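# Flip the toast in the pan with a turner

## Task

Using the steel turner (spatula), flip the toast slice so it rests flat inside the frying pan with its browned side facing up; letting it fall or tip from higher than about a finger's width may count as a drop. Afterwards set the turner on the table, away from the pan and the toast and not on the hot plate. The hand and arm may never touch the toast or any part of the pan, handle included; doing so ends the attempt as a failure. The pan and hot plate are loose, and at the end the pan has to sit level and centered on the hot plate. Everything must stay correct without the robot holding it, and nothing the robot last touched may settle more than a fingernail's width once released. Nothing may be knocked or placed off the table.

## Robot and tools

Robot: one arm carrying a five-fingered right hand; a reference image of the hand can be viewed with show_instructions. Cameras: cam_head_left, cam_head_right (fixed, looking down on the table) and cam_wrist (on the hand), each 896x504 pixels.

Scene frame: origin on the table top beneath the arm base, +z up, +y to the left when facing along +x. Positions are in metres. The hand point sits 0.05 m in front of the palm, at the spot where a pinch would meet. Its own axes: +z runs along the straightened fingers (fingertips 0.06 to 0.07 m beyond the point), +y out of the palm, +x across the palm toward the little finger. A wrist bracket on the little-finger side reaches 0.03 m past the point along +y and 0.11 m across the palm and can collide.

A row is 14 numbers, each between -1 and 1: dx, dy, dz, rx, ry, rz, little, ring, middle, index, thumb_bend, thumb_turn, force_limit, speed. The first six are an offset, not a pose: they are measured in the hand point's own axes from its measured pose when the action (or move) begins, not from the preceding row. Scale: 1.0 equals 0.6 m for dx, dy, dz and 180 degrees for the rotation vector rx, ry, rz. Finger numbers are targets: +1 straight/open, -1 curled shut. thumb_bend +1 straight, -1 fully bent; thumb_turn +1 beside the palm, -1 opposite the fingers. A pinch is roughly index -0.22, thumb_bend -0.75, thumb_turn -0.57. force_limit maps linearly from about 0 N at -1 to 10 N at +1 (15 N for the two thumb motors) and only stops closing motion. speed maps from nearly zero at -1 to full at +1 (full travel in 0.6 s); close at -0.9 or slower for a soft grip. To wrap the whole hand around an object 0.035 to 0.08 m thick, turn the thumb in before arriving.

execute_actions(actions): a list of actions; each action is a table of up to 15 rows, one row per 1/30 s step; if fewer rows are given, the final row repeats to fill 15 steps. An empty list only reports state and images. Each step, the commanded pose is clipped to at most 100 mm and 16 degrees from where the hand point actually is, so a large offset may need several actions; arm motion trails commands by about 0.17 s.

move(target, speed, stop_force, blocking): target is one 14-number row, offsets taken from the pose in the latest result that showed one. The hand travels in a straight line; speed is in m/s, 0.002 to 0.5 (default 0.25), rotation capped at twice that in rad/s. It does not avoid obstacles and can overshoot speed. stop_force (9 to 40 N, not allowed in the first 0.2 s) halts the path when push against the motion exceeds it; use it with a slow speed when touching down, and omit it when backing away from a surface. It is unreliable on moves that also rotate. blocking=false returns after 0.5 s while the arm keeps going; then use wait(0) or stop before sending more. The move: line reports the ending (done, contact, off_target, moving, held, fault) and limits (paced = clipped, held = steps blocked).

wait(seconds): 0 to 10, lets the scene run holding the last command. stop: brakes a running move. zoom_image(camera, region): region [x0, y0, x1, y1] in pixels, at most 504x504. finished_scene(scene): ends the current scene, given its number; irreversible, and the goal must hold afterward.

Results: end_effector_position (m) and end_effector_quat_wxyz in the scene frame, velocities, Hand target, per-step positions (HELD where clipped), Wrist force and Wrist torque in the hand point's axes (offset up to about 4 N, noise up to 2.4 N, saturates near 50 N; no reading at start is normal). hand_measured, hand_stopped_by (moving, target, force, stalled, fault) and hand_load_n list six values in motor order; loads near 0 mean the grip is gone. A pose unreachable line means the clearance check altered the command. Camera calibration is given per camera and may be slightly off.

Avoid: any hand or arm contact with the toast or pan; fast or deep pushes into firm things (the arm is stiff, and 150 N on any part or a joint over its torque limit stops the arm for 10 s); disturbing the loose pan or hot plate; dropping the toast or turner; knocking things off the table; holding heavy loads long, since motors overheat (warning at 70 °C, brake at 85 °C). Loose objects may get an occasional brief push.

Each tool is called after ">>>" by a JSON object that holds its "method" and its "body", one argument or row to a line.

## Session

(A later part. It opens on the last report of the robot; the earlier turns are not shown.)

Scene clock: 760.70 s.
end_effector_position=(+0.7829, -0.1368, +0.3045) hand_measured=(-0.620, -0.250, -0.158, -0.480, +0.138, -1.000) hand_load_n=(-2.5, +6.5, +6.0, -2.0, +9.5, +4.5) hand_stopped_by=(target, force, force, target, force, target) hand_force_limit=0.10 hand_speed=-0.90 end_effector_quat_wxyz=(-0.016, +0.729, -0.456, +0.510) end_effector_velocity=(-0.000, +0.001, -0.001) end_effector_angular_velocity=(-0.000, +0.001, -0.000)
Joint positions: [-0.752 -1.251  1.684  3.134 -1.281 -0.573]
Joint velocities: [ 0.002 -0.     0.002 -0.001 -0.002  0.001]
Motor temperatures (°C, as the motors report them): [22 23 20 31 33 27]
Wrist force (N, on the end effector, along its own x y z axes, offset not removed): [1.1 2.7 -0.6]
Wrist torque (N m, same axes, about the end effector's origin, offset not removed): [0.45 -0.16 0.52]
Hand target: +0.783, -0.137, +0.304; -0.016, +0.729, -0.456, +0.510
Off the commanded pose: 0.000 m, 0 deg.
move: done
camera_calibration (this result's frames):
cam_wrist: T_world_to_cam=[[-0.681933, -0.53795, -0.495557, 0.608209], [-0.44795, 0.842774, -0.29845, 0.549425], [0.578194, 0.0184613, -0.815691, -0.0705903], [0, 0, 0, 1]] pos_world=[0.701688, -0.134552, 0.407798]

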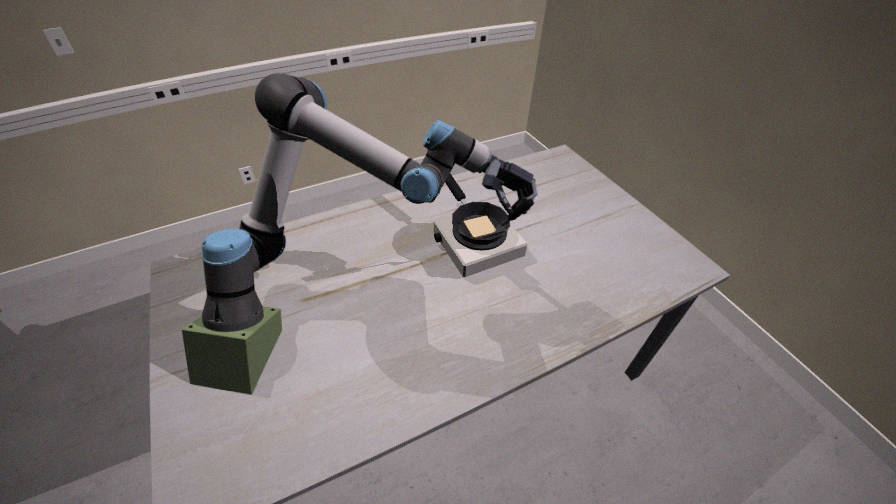

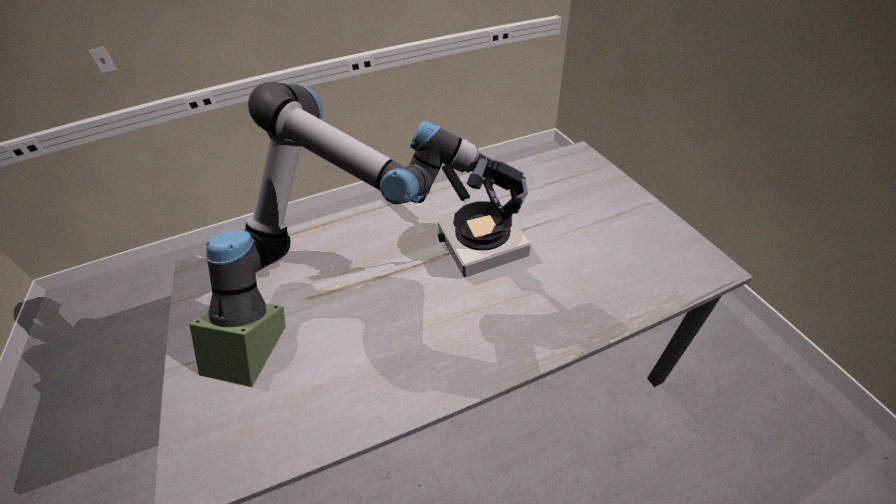

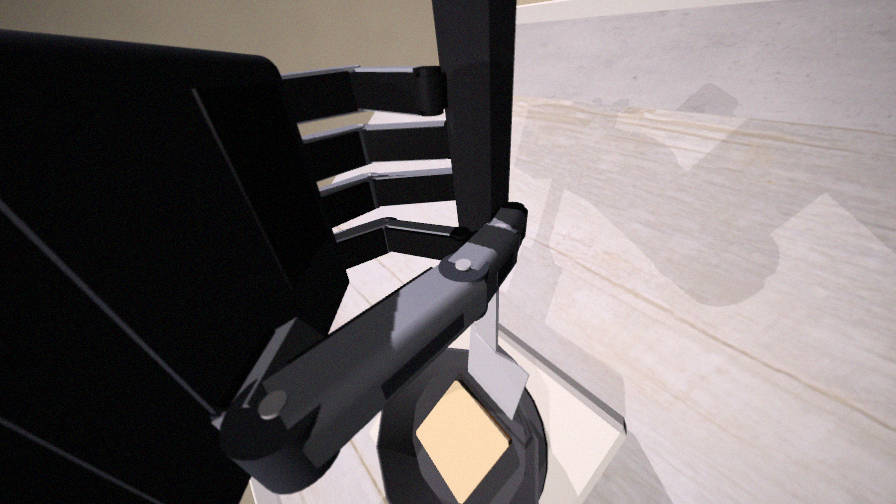

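>>> {"method": "move", "body": {
  "target": [-0.0365,-0.0014,0.0034,0,0,0,-0.62,-0.45,-0.30,-0.48,0.0,-1,0.1,-0.9],
  "speed": 0.03
}}

Scene clock: 769.33 s.
end_effector_position=(+0.7836, -0.1224, +0.2880) hand_measured=(-0.620, -0.250, -0.158, -0.480, +0.138, -1.000) hand_load_n=(-2.5, +6.5, +6.0, -2.0, +9.5, +4.5) hand_stopped_by=(target, force, force, target, force, target) hand_force_limit=0.10 hand_speed=-0.90 end_effector_quat_wxyz=(-0.016, +0.729, -0.456, +0.510) end_effector_velocity=(-0.000, +0.001, -0.002) end_effector_angular_velocity=(+0.000, +0.002, -0.000)
Joint positions: [-0.716 -1.247  1.703  3.106 -1.313 -0.558]
Joint velocities: [ 0.003  0.     0.002 -0.001 -0.003  0.   ]
Motor temperatures (°C, as the motors report them): [22 23 20 31 33 27]
Wrist force (N, on the end effector, along its own x y z axes, offset not removed): [-0.3 2.4 1.0]
Wrist torque (N m, same axes, about the end effector's origin, offset not removed): [0.36 -0.04 0.30]
Hand target: +0.784, -0.122, +0.288; -0.016, +0.729, -0.456, +0.510
Off the commanded pose: 0.000 m, 0 deg.
move: done
camera_calibration (this result's frames):
cam_wrist: T_world_to_cam=[[-0.681925, -0.537938, -0.495581, 0.608283], [-0.447951, 0.842781, -0.298429, 0.532683], [0.578203, 0.0184903, -0.815683, -0.0846647], [0, 0, 0, 1]] pos_world=[0.702373, -0.120151, 0.391362]

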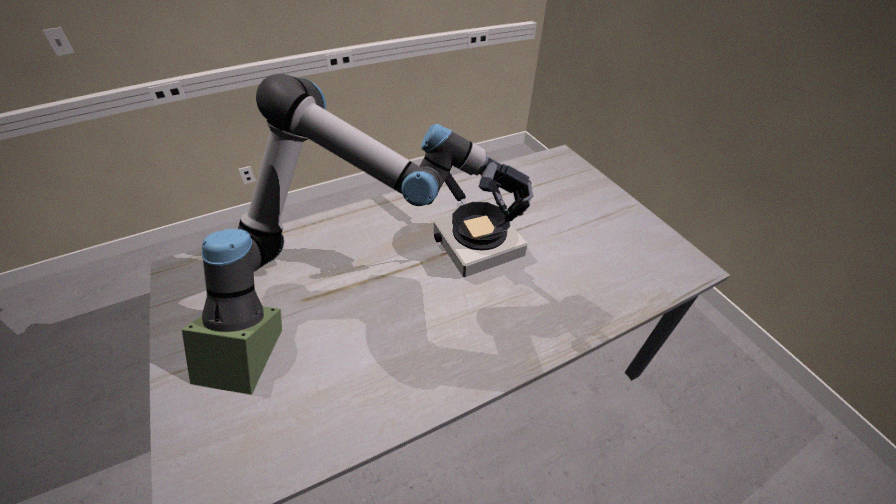

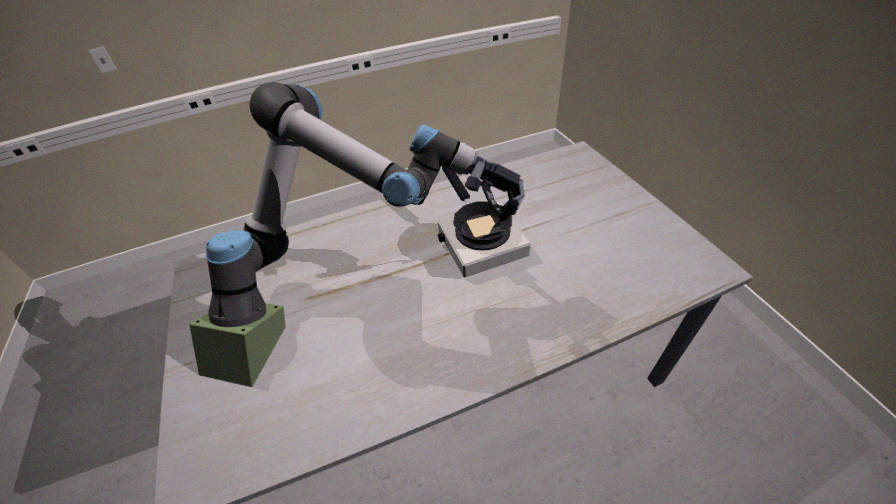

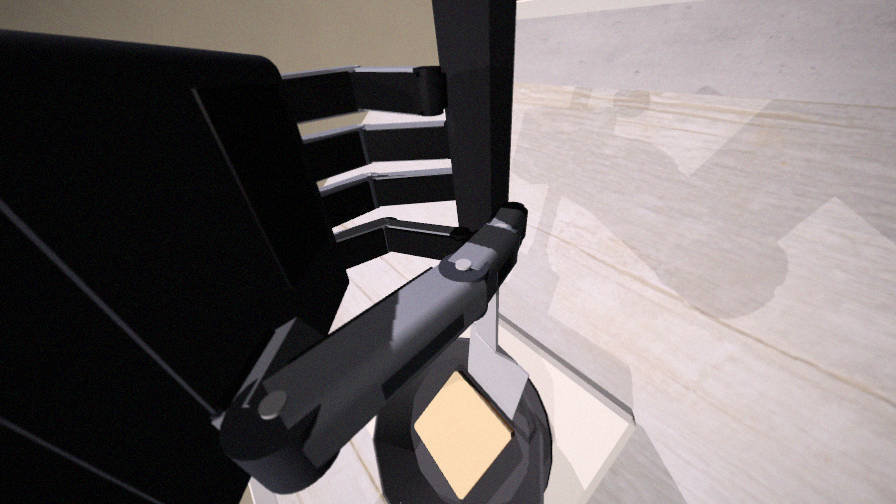

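>>> {"method": "zoom_image", "body": {
  "camera": "cam_wrist",
  "region": [430, 340, 560, 460]
}}

>>> {"method": "zoom_image", "body": {
  "camera": "cam_head_left",
  "region": [455, 205, 520, 255]
}}

>>> {"method": "zoom_image", "body": {
  "camera": "cam_head_right",
  "region": [455, 205, 520, 255]
}}

Region (430, 340, 560, 460) of cam_wrist's 896x504 image, scaled by 3.877, with more detail than that image has; it fills the top 465 rows of this view, and the rest is white.

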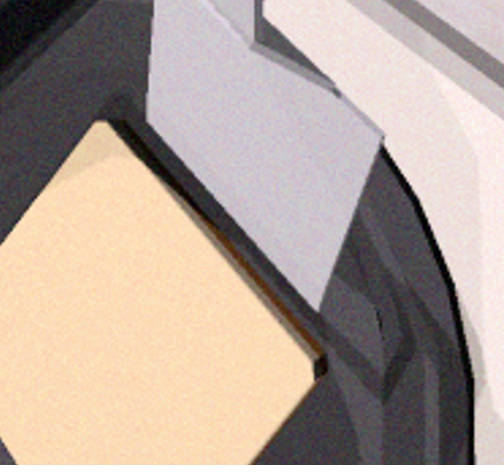

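Region (455, 205, 520, 255) of cam_head_left's 896x504 image, scaled by 7.754, with more detail than that image has; it fills the top 388 rows of this view, and the rest is white.

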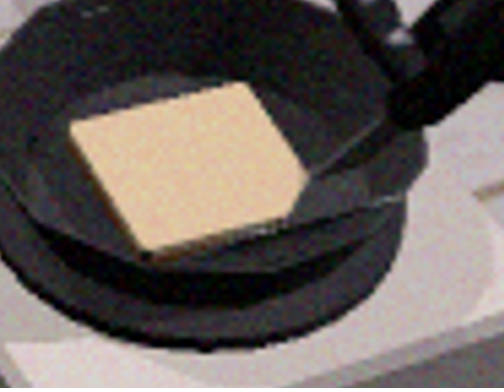

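Region (455, 205, 520, 255) of cam_head_right's 896x504 image, scaled by 7.754, with more detail than that image has; it fills the top 388 rows of this view, and the rest is white.

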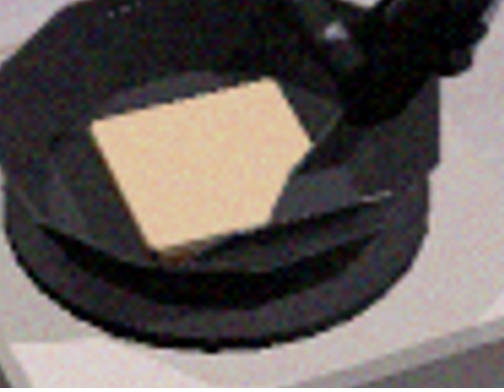

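>>> {"method": "move", "body": {
  "target": [-0.0154,0.0035,0.0044,0,0,0,-0.62,-0.45,-0.30,-0.48,0.0,-1,0.1,-0.9],
  "speed": 0.02
}}

Scene clock: 780.53 s.
end_effector_position=(+0.7837, -0.1186, +0.2792) hand_measured=(-0.620, -0.250, -0.158, -0.480, +0.138, -1.000) hand_load_n=(-2.0, +6.0, +6.0, -2.5, +9.5, +5.0) hand_stopped_by=(target, force, force, target, force, target) hand_force_limit=0.10 hand_speed=-0.90 end_effector_quat_wxyz=(-0.016, +0.729, -0.456, +0.510) end_effector_velocity=(+0.000, +0.001, -0.002) end_effector_angular_velocity=(+0.001, -0.001, -0.000)
Joint positions: [-0.703 -1.24   1.712  3.089 -1.325 -0.552]
Joint velocities: [ 0.003  0.002  0.001 -0.004 -0.002  0.003]
Motor temperatures (°C, as the motors report them): [22 23 20 31 33 27]
Wrist force (N, on the end effector, along its own x y z axes, offset not removed): [2.1 1.2 0.0]
Wrist torque (N m, same axes, about the end effector's origin, offset not removed): [0.34 -0.19 0.34]
Hand target: +0.784, -0.119, +0.279; -0.016, +0.729, -0.456, +0.510
Off the commanded pose: 0.000 m, 0 deg.
move: done
camera_calibration (this result's frames):
cam_wrist: T_world_to_cam=[[-0.681919, -0.537938, -0.49559, 0.605989], [-0.447947, 0.842782, -0.298433, 0.526852], [0.578213, 0.0184913, -0.815676, -0.0919813], [0, 0, 0, 1]] pos_world=[0.702422, -0.116336, 0.382525]

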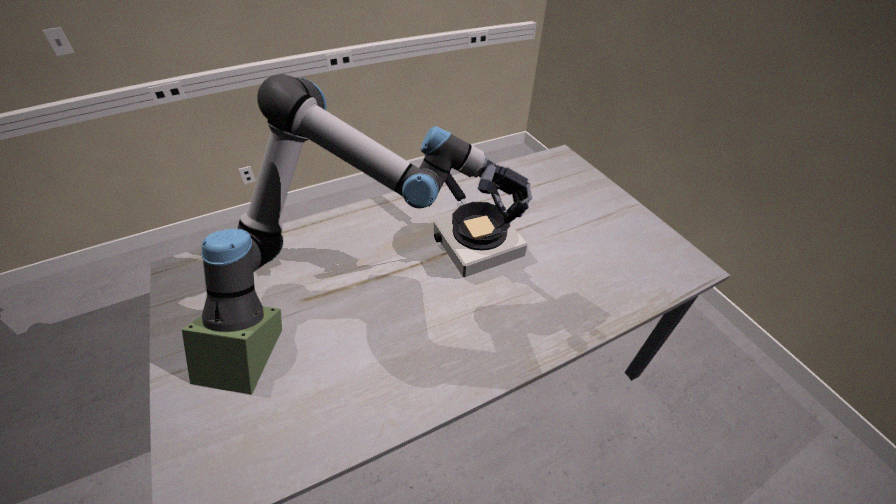

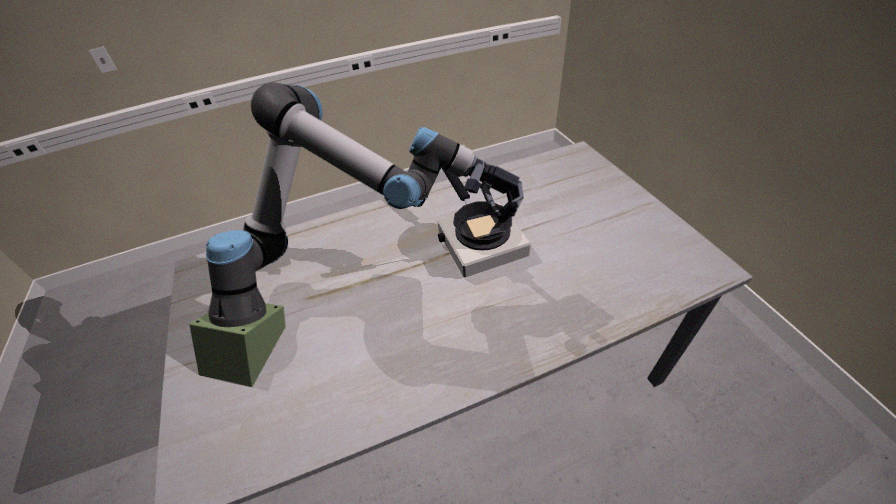

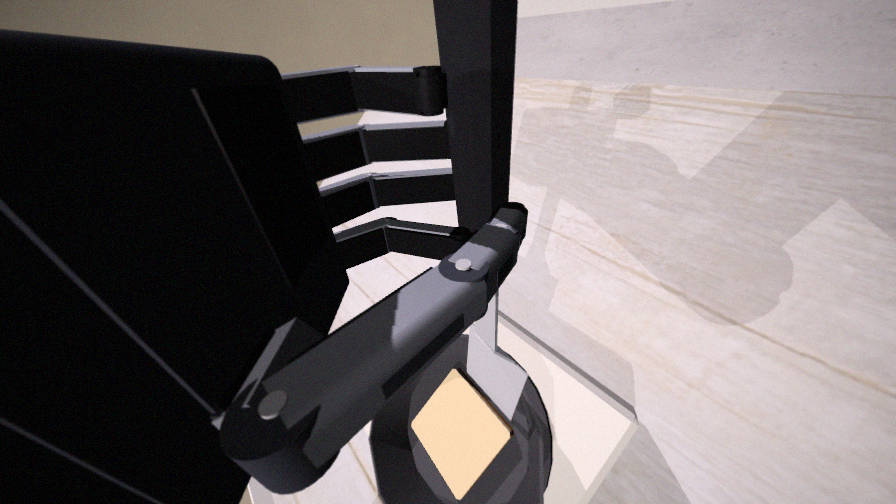

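>>> {"method": "zoom_image", "body": {
  "camera": "cam_wrist",
  "region": [430, 340, 560, 460]
}}

>>> {"method": "zoom_image", "body": {
  "camera": "cam_head_right",
  "region": [455, 205, 520, 255]
}}

Region (430, 340, 560, 460) of cam_wrist's 896x504 image, scaled by 3.877, with more detail than that image has; it fills the top 465 rows of this view, and the rest is white.

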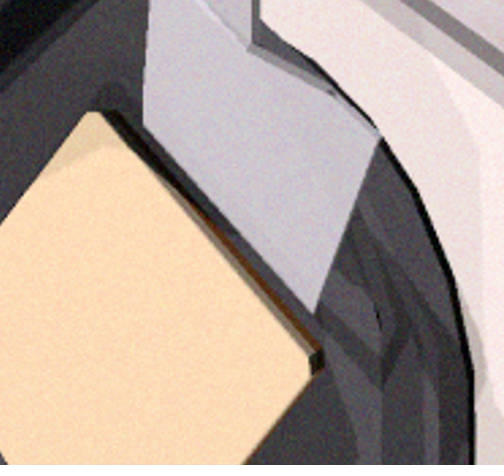

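Region (455, 205, 520, 255) of cam_head_right's 896x504 image, scaled by 7.754, with more detail than that image has; it fills the top 388 rows of this view, and the rest is white.

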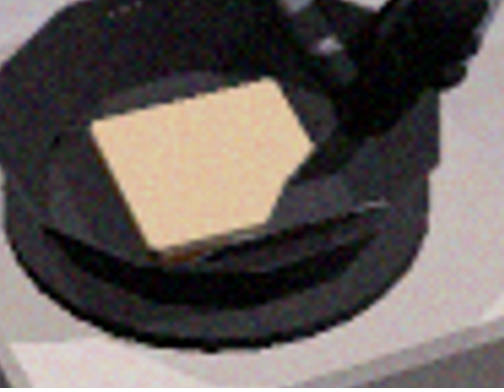

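>>> {"method": "move", "body": {
  "target": [-0.01165,-0.0035,-0.0011,0,0,0,-0.62,-0.45,-0.30,-0.48,0.0,-1,0.1,-0.9],
  "speed": 0.015
}}

Scene clock: 787.53 s.
end_effector_position=(+0.7841, -0.1124, +0.2755) hand_measured=(-0.620, -0.250, -0.158, -0.480, +0.138, -1.000) hand_load_n=(+0.0, +5.5, +5.5, -4.0, +10.0, +4.5) hand_stopped_by=(target, force, force, target, force, target) hand_force_limit=0.10 hand_speed=-0.90 end_effector_quat_wxyz=(-0.016, +0.729, -0.456, +0.510) end_effector_velocity=(+0.000, +0.002, -0.001) end_effector_angular_velocity=(+0.000, -0.001, -0.000)
Joint positions: [-0.691 -1.242  1.716  3.085 -1.336 -0.547]
Joint velocities: [ 0.003 -0.     0.    -0.001 -0.003  0.003]
Motor temperatures (°C, as the motors report them): [22 23 20 31 33 27]
Wrist force (N, on the end effector, along its own x y z axes, offset not removed): [2.5 2.3 -2.0]
Wrist torque (N m, same axes, about the end effector's origin, offset not removed): [0.49 -0.16 0.42]
Hand target: +0.784, -0.112, +0.275; -0.016, +0.729, -0.456, +0.510
Off the commanded pose: 0.000 m, 0 deg.
move: done
camera_calibration (this result's frames):
cam_wrist: T_world_to_cam=[[-0.681916, -0.537933, -0.4956, 0.607748], [-0.44795, 0.842784, -0.298421, 0.52075], [0.578214, 0.0185062, -0.815675, -0.0953343], [0, 0, 0, 1]] pos_world=[0.702827, -0.110188, 0.378841]

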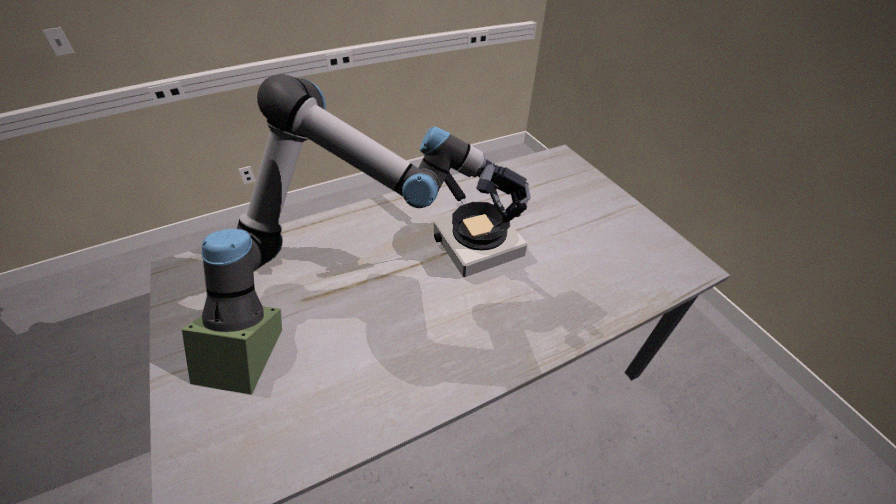

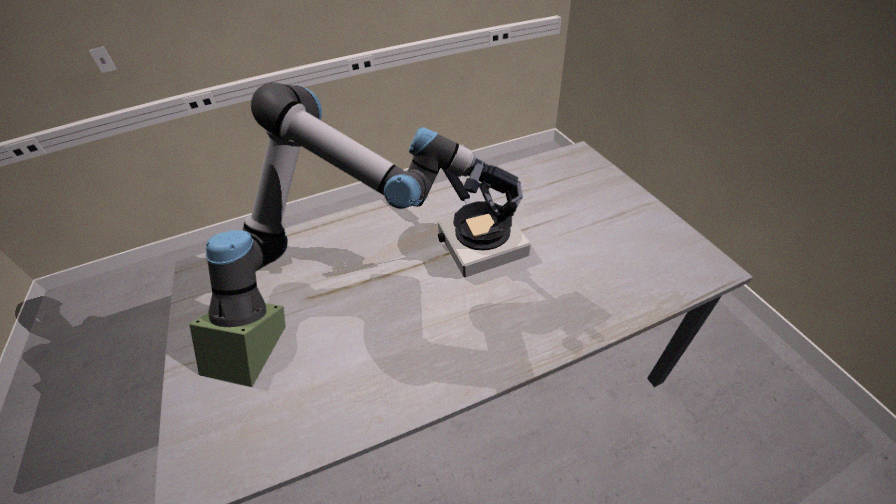

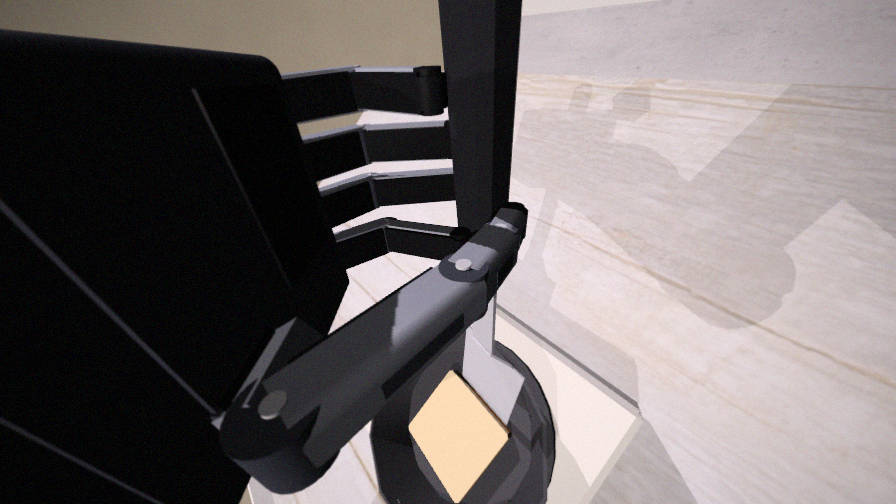

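>>> {"method": "move", "body": {
  "target": [0.0055,-0.0036,-0.0036,0,0,0,-0.62,-0.45,-0.30,-0.48,0.0,-1,0.1,-0.9],
  "speed": 0.015
}}

Scene clock: 794.07 s.
end_effector_position=(+0.7841, -0.1125, +0.2799) hand_measured=(-0.620, -0.250, -0.158, -0.480, +0.138, -1.000) hand_load_n=(-1.5, +4.0, +6.0, -1.5, +10.0, +5.5) hand_stopped_by=(target, force, force, target, force, target) hand_force_limit=0.10 hand_speed=-0.90 end_effector_quat_wxyz=(-0.016, +0.729, -0.456, +0.510) end_effector_velocity=(+0.000, +0.000, +0.002) end_effector_angular_velocity=(-0.001, -0.000, +0.001)
Joint positions: [-0.695 -1.247  1.713  3.094 -1.333 -0.548]
Joint velocities: [-0.001 -0.002 -0.001  0.002  0.002 -0.002]
Motor temperatures (°C, as the motors report them): [22 23 20 31 33 27]
Wrist force (N, on the end effector, along its own x y z axes, offset not removed): [-0.1 3.0 -1.2]
Wrist torque (N m, same axes, about the end effector's origin, offset not removed): [0.50 0.11 0.24]
Hand target: +0.784, -0.112, +0.280; -0.016, +0.729, -0.456, +0.510
Off the commanded pose: 0.000 m, 0 deg.
move: done
camera_calibration (this result's frames):
cam_wrist: T_world_to_cam=[[-0.681916, -0.537938, -0.495594, 0.609877], [-0.447958, 0.842781, -0.29842, 0.522058], [0.578208, 0.0185078, -0.815679, -0.0917604], [0, 0, 0, 1]] pos_world=[0.702801, -0.110206, 0.383196]

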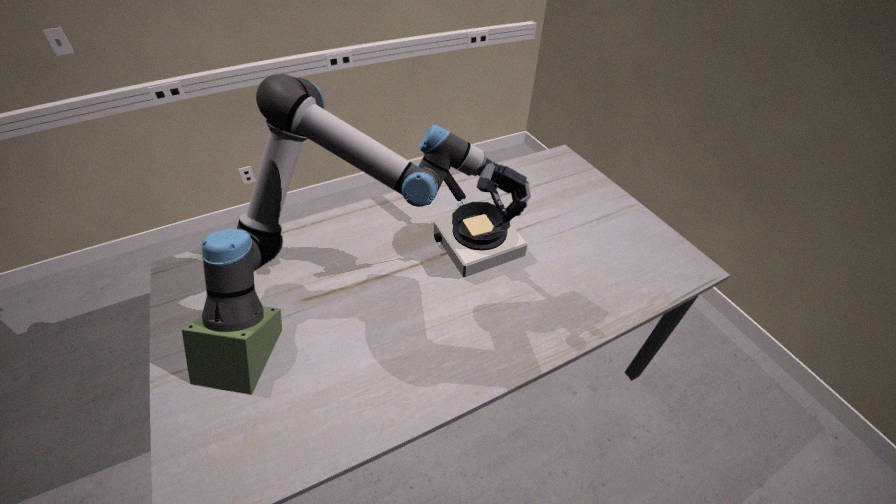

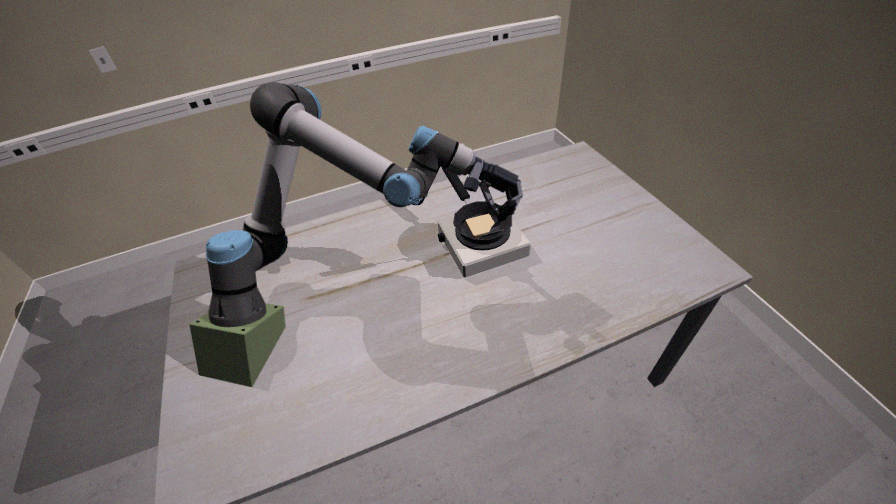

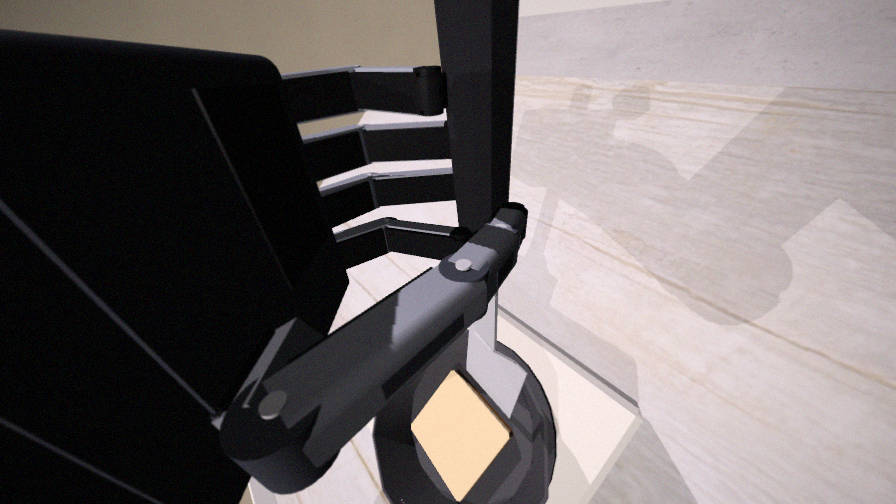

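>>> {"method": "move", "body": {
  "target": [-0.0224,-0.0211,-0.0128,0,0,0,-0.62,-0.45,-0.30,-0.48,0.0,-1,0.1,-0.9],
  "speed": 0.015
}}

Scene clock: 799.97 s.
end_effector_position=(+0.7856, -0.0927, +0.2799) hand_measured=(-0.620, -0.250, -0.158, -0.480, +0.138, -1.000) hand_load_n=(-1.5, +4.0, +6.0, -1.5, +10.0, +5.0) hand_stopped_by=(target, force, force, target, force, target) hand_force_limit=0.10 hand_speed=-0.90 end_effector_quat_wxyz=(-0.016, +0.729, -0.456, +0.510) end_effector_velocity=(+0.000, +0.002, +0.001) end_effector_angular_velocity=(-0.001, -0.001, +0.002)
Joint positions: [-0.664 -1.266  1.715  3.108 -1.36  -0.536]
Joint velocities: [ 0.003 -0.002  0.    -0.    -0.002  0.   ]
Motor temperatures (°C, as the motors report them): [22 23 20 31 33 27]
Wrist force (N, on the end effector, along its own x y z axes, offset not removed): [2.3 3.0 0.1]
Wrist torque (N m, same axes, about the end effector's origin, offset not removed): [0.41 -0.30 0.38]
Hand target: +0.786, -0.093, +0.280; -0.016, +0.729, -0.456, +0.510
Off the commanded pose: 0.000 m, 0 deg.
move: done
camera_calibration (this result's frames):
cam_wrist: T_world_to_cam=[[-0.681905, -0.537929, -0.495618, 0.621586], [-0.447956, 0.842786, -0.298407, 0.506065], [0.578222, 0.01853, -0.815669, -0.0929579], [0, 0, 0, 1]] pos_world=[0.704308, -0.0904131, 0.38326]

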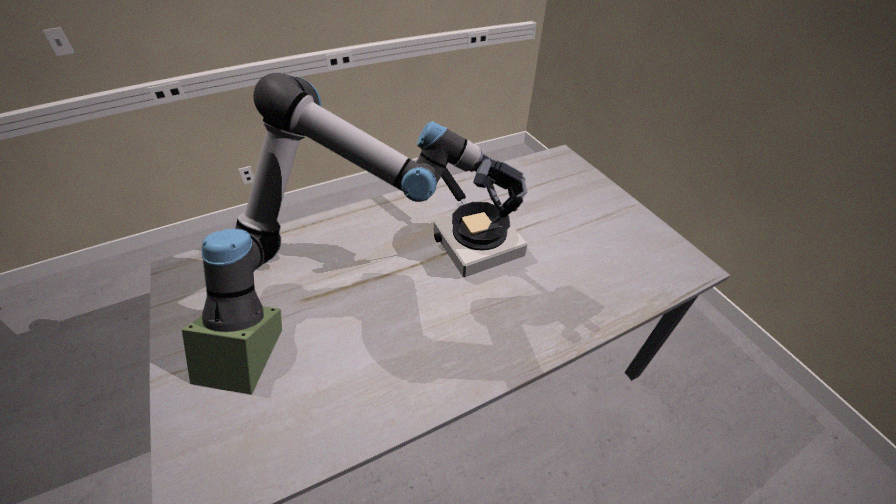

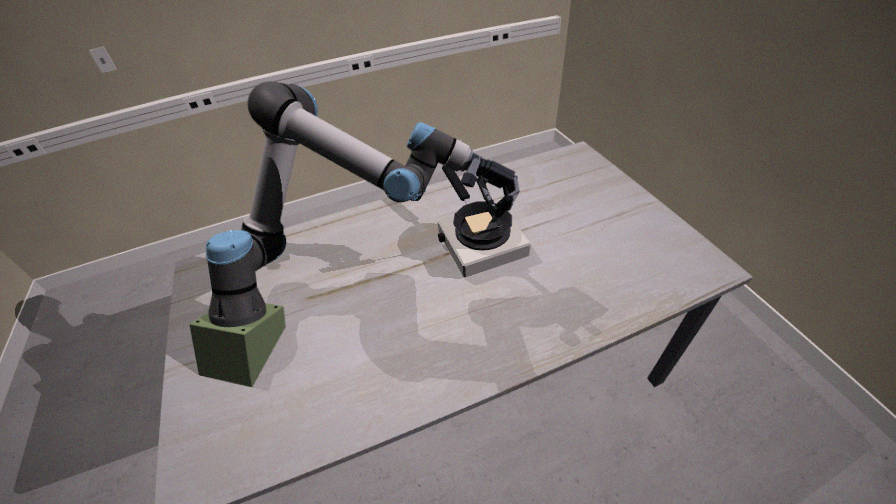

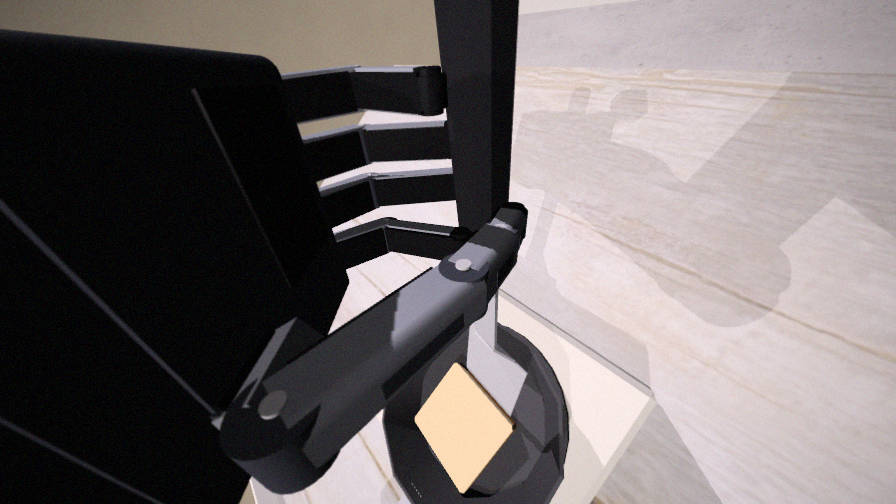

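>>> {"method": "zoom_image", "body": {
  "camera": "cam_wrist",
  "region": [380, 320, 580, 504]
}}

>>> {"method": "zoom_image", "body": {
  "camera": "cam_head_left",
  "region": [445, 190, 525, 255]
}}

Region (380, 320, 580, 504) of cam_wrist's 896x504 image, scaled by 2.520, with more detail than that image has; it fills the top 464 rows of this view, and the rest is white.

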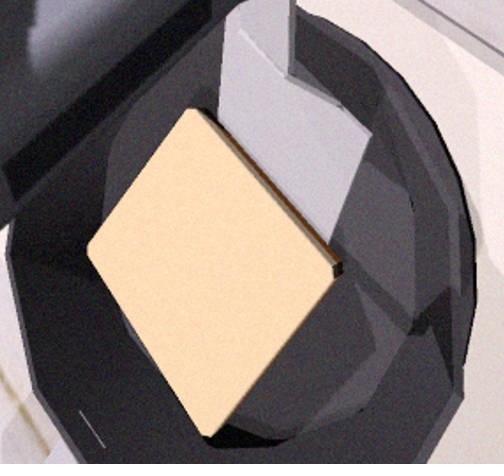

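Region (445, 190, 525, 255) of cam_head_left's 896x504 image, scaled by 6.300, with more detail than that image has; it fills the top 410 rows of this view, and the rest is white.

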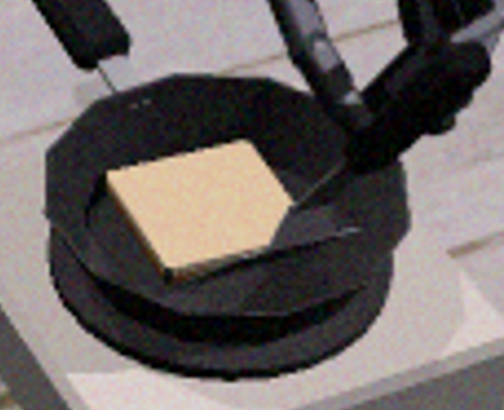

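>>> {"method": "move", "body": {
  "target": [0.0093,0.0637,0.0471,0.00785,-0.0398,0.0522,-0.62,-0.45,-0.30,-0.48,0.0,-1,0.1,-0.9],
  "speed": 0.04
}}

Scene clock: 816.83 s.
end_effector_position=(+0.7826, -0.1312, +0.2519) hand_measured=(-0.620, -0.250, -0.158, -0.480, +0.138, -1.000) hand_load_n=(-1.5, +4.0, +6.0, -1.5, +10.0, +5.0) hand_stopped_by=(target, force, force, target, force, target) hand_force_limit=0.10 hand_speed=-0.90 end_effector_quat_wxyz=(-0.094, +0.720, -0.506, +0.466) end_effector_velocity=(+0.001, -0.002, -0.000) end_effector_angular_velocity=(+0.008, -0.002, +0.001)
Joint positions: [-0.769 -1.188  1.71   3.087 -1.144 -0.431]
Joint velocities: [-0.004  0.004 -0.003 -0.001  0.009  0.004]
Motor temperatures (°C, as the motors report them): [22 23 20 31 33 27]
Wrist force (N, on the end effector, along its own x y z axes, offset not removed): [0.2 2.5 -1.6]
Wrist torque (N m, same axes, about the end effector's origin, offset not removed): [0.46 0.11 0.29]
Hand target: +0.783, -0.131, +0.252; -0.095, +0.720, -0.506, +0.466
Off the commanded pose: 0.000 m, 0 deg.
move: done
camera_calibration (this result's frames):
cam_wrist: T_world_to_cam=[[-0.672838, -0.424144, -0.606128, 0.620598], [-0.444771, 0.886636, -0.126709, 0.488818], [0.591157, 0.184334, -0.78521, -0.109446], [0, 0, 0, 1]] pos_world=[0.699675, -0.150006, 0.352161]

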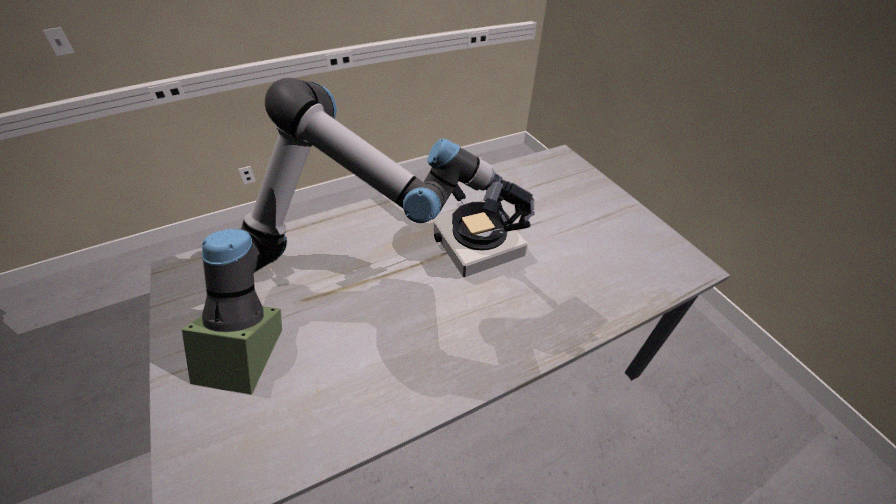

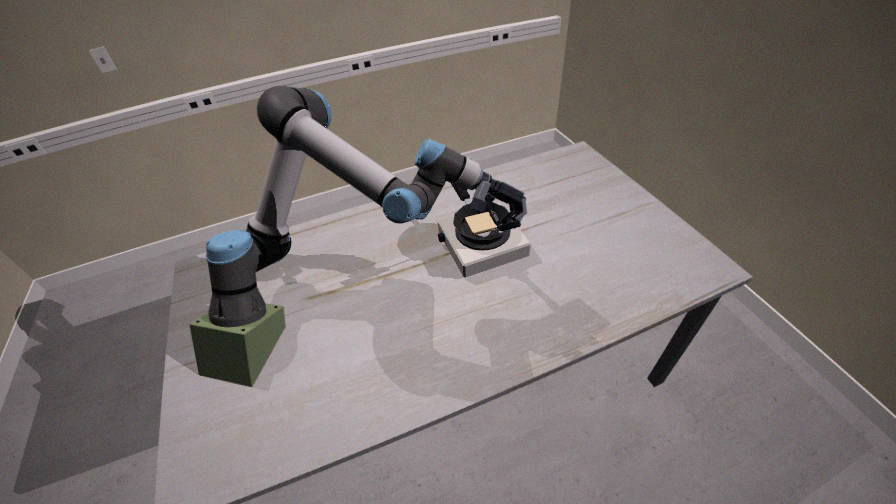

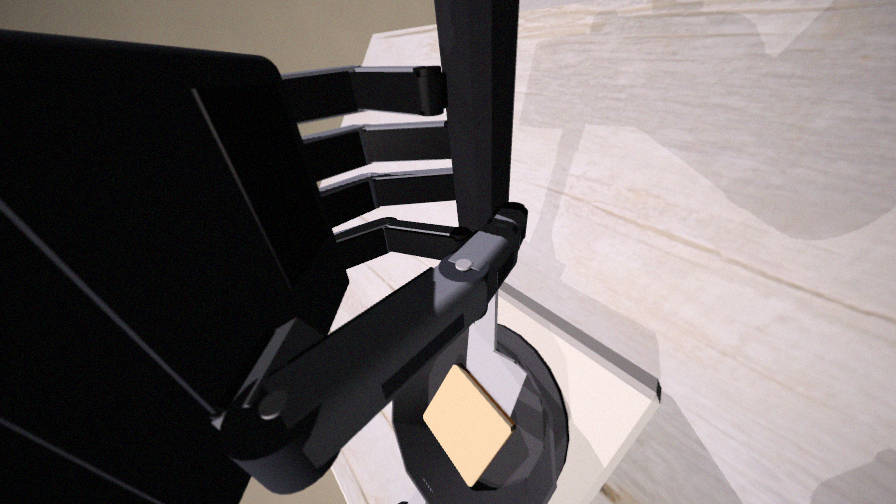

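>>> {"method": "move", "body": {
  "target": [-0.0162,-0.0104,-0.0055,0,0,0,-0.62,-0.45,-0.30,-0.48,0.0,-1,0.1,-0.9],
  "speed": 0.012
}}

Scene clock: 823.13 s.
end_effector_position=(+0.7835, -0.1194, +0.2519) hand_measured=(-0.620, -0.250, -0.158, -0.480, +0.138, -1.000) hand_load_n=(-1.5, +4.0, +6.0, -1.5, +10.0, +5.0) hand_stopped_by=(target, force, force, target, force, target) hand_force_limit=0.10 hand_speed=-0.90 end_effector_quat_wxyz=(-0.094, +0.720, -0.506, +0.466) end_effector_velocity=(+0.000, +0.001, +0.001) end_effector_angular_velocity=(-0.001, -0.002, -0.001)
Joint positions: [-0.752 -1.201  1.715  3.092 -1.159 -0.423]
Joint velocities: [ 0.002 -0.003  0.001 -0.    -0.003  0.002]
Motor temperatures (°C, as the motors report them): [22 23 20 31 33 27]
Wrist force (N, on the end effector, along its own x y z axes, offset not removed): [0.9 2.1 -0.6]
Wrist torque (N m, same axes, about the end effector's origin, offset not removed): [0.42 -0.10 0.33]
Hand target: +0.784, -0.119, +0.252; -0.094, +0.720, -0.506, +0.466
Off the commanded pose: 0.000 m, 0 deg.
move: done
camera_calibration (this result's frames):
cam_wrist: T_world_to_cam=[[-0.672829, -0.424133, -0.606146, 0.626229], [-0.444778, 0.886636, -0.126689, 0.478759], [0.591163, 0.18436, -0.785199, -0.112168], [0, 0, 0, 1]] pos_world=[0.700596, -0.1382, 0.352166]

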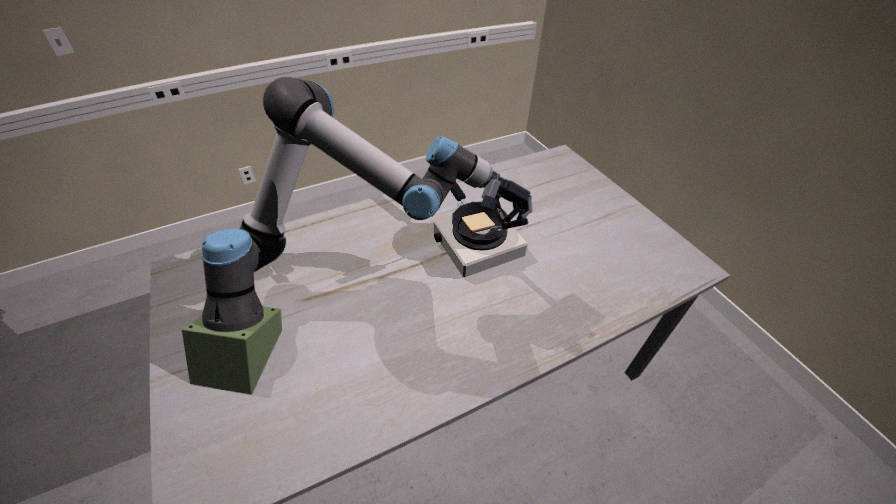

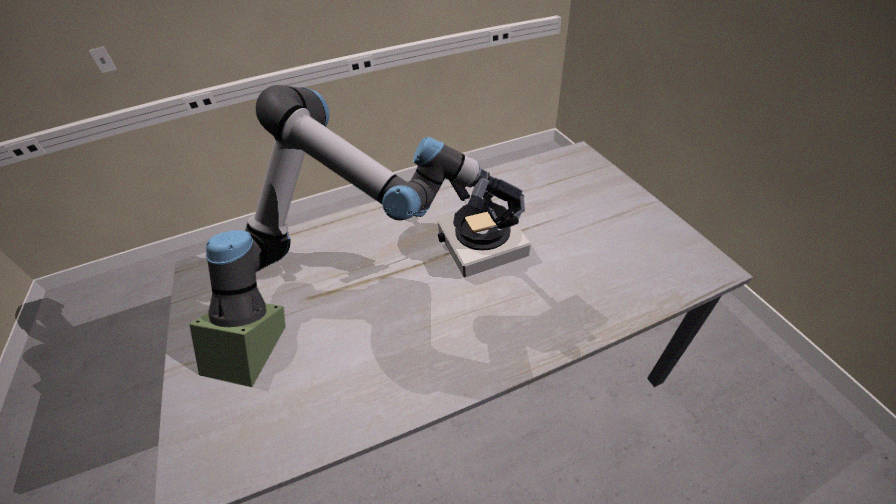

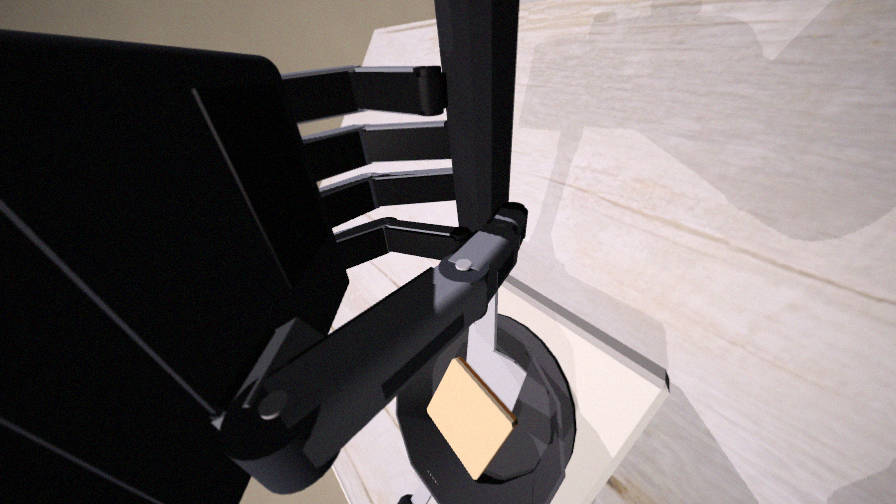

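>>> {"method": "move", "body": {
  "target": [-0.0404,-0.0260,-0.0138,0,0,0,-0.62,-0.45,-0.30,-0.48,0.0,-1,0.1,-0.9],
  "speed": 0.015
}}

Scene clock: 831.17 s.
end_effector_position=(+0.7858, -0.0896, +0.2519) hand_measured=(-0.620, -0.250, -0.158, -0.480, +0.138, -1.000) hand_load_n=(-1.5, +4.0, +6.0, -1.5, +10.0, +5.0) hand_stopped_by=(target, force, force, target, force, target) hand_force_limit=0.10 hand_speed=-0.90 end_effector_quat_wxyz=(-0.094, +0.720, -0.506, +0.466) end_effector_velocity=(-0.000, +0.001, -0.000) end_effector_angular_velocity=(+0.001, +0.000, -0.001)
Joint positions: [-0.709 -1.231  1.724  3.106 -1.198 -0.402]
Joint velocities: [ 0.002 -0.002  0.001  0.001 -0.003  0.002]
Motor temperatures (°C, as the motors report them): [22 23 20 31 33 27]
Wrist force (N, on the end effector, along its own x y z axes, offset not removed): [3.4 3.2 -1.7]
Wrist torque (N m, same axes, about the end effector's origin, offset not removed): [0.65 -0.36 0.53]
Hand target: +0.786, -0.089, +0.252; -0.094, +0.720, -0.506, +0.466
Off the commanded pose: 0.000 m, 0 deg.
move: done
camera_calibration (this result's frames):
cam_wrist: T_world_to_cam=[[-0.672813, -0.424116, -0.606176, 0.640443], [-0.444781, 0.886637, -0.126667, 0.4534], [0.591179, 0.184392, -0.785179, -0.118977], [0, 0, 0, 1]] pos_world=[0.702899, -0.108441, 0.352234]

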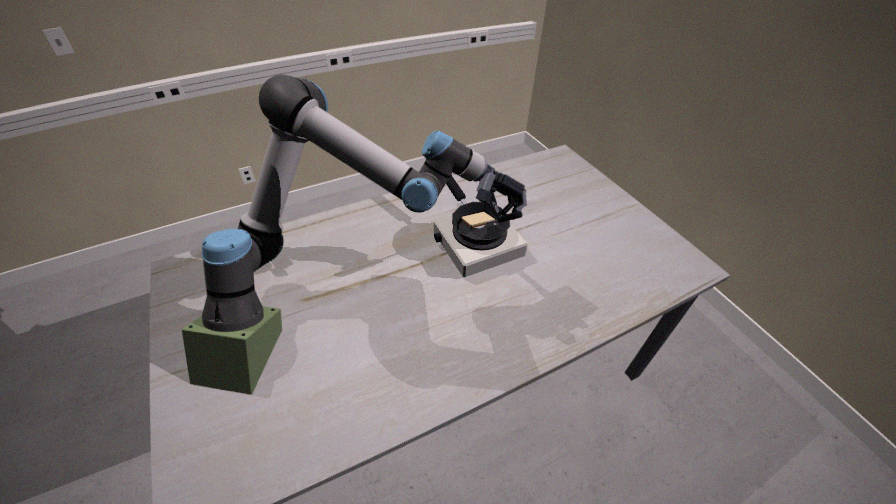

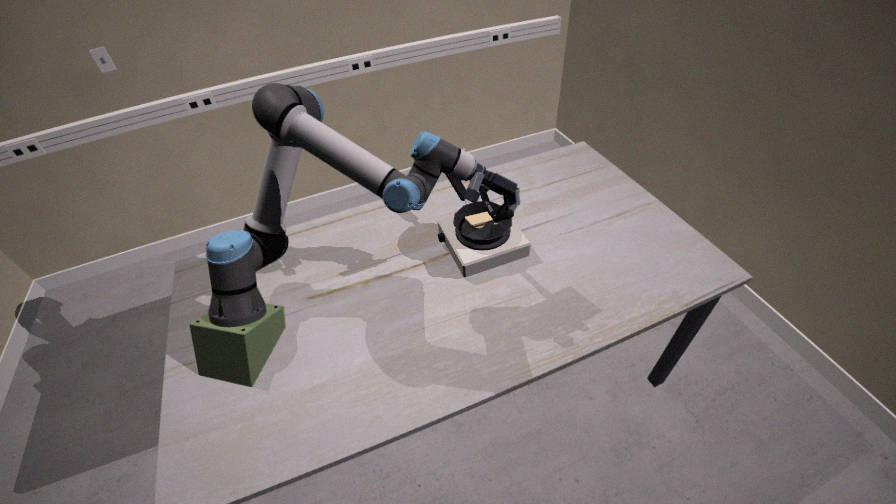

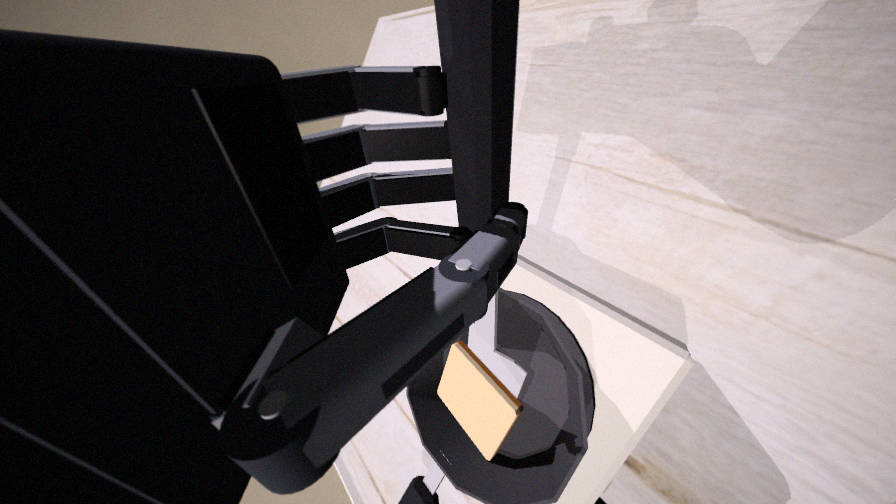

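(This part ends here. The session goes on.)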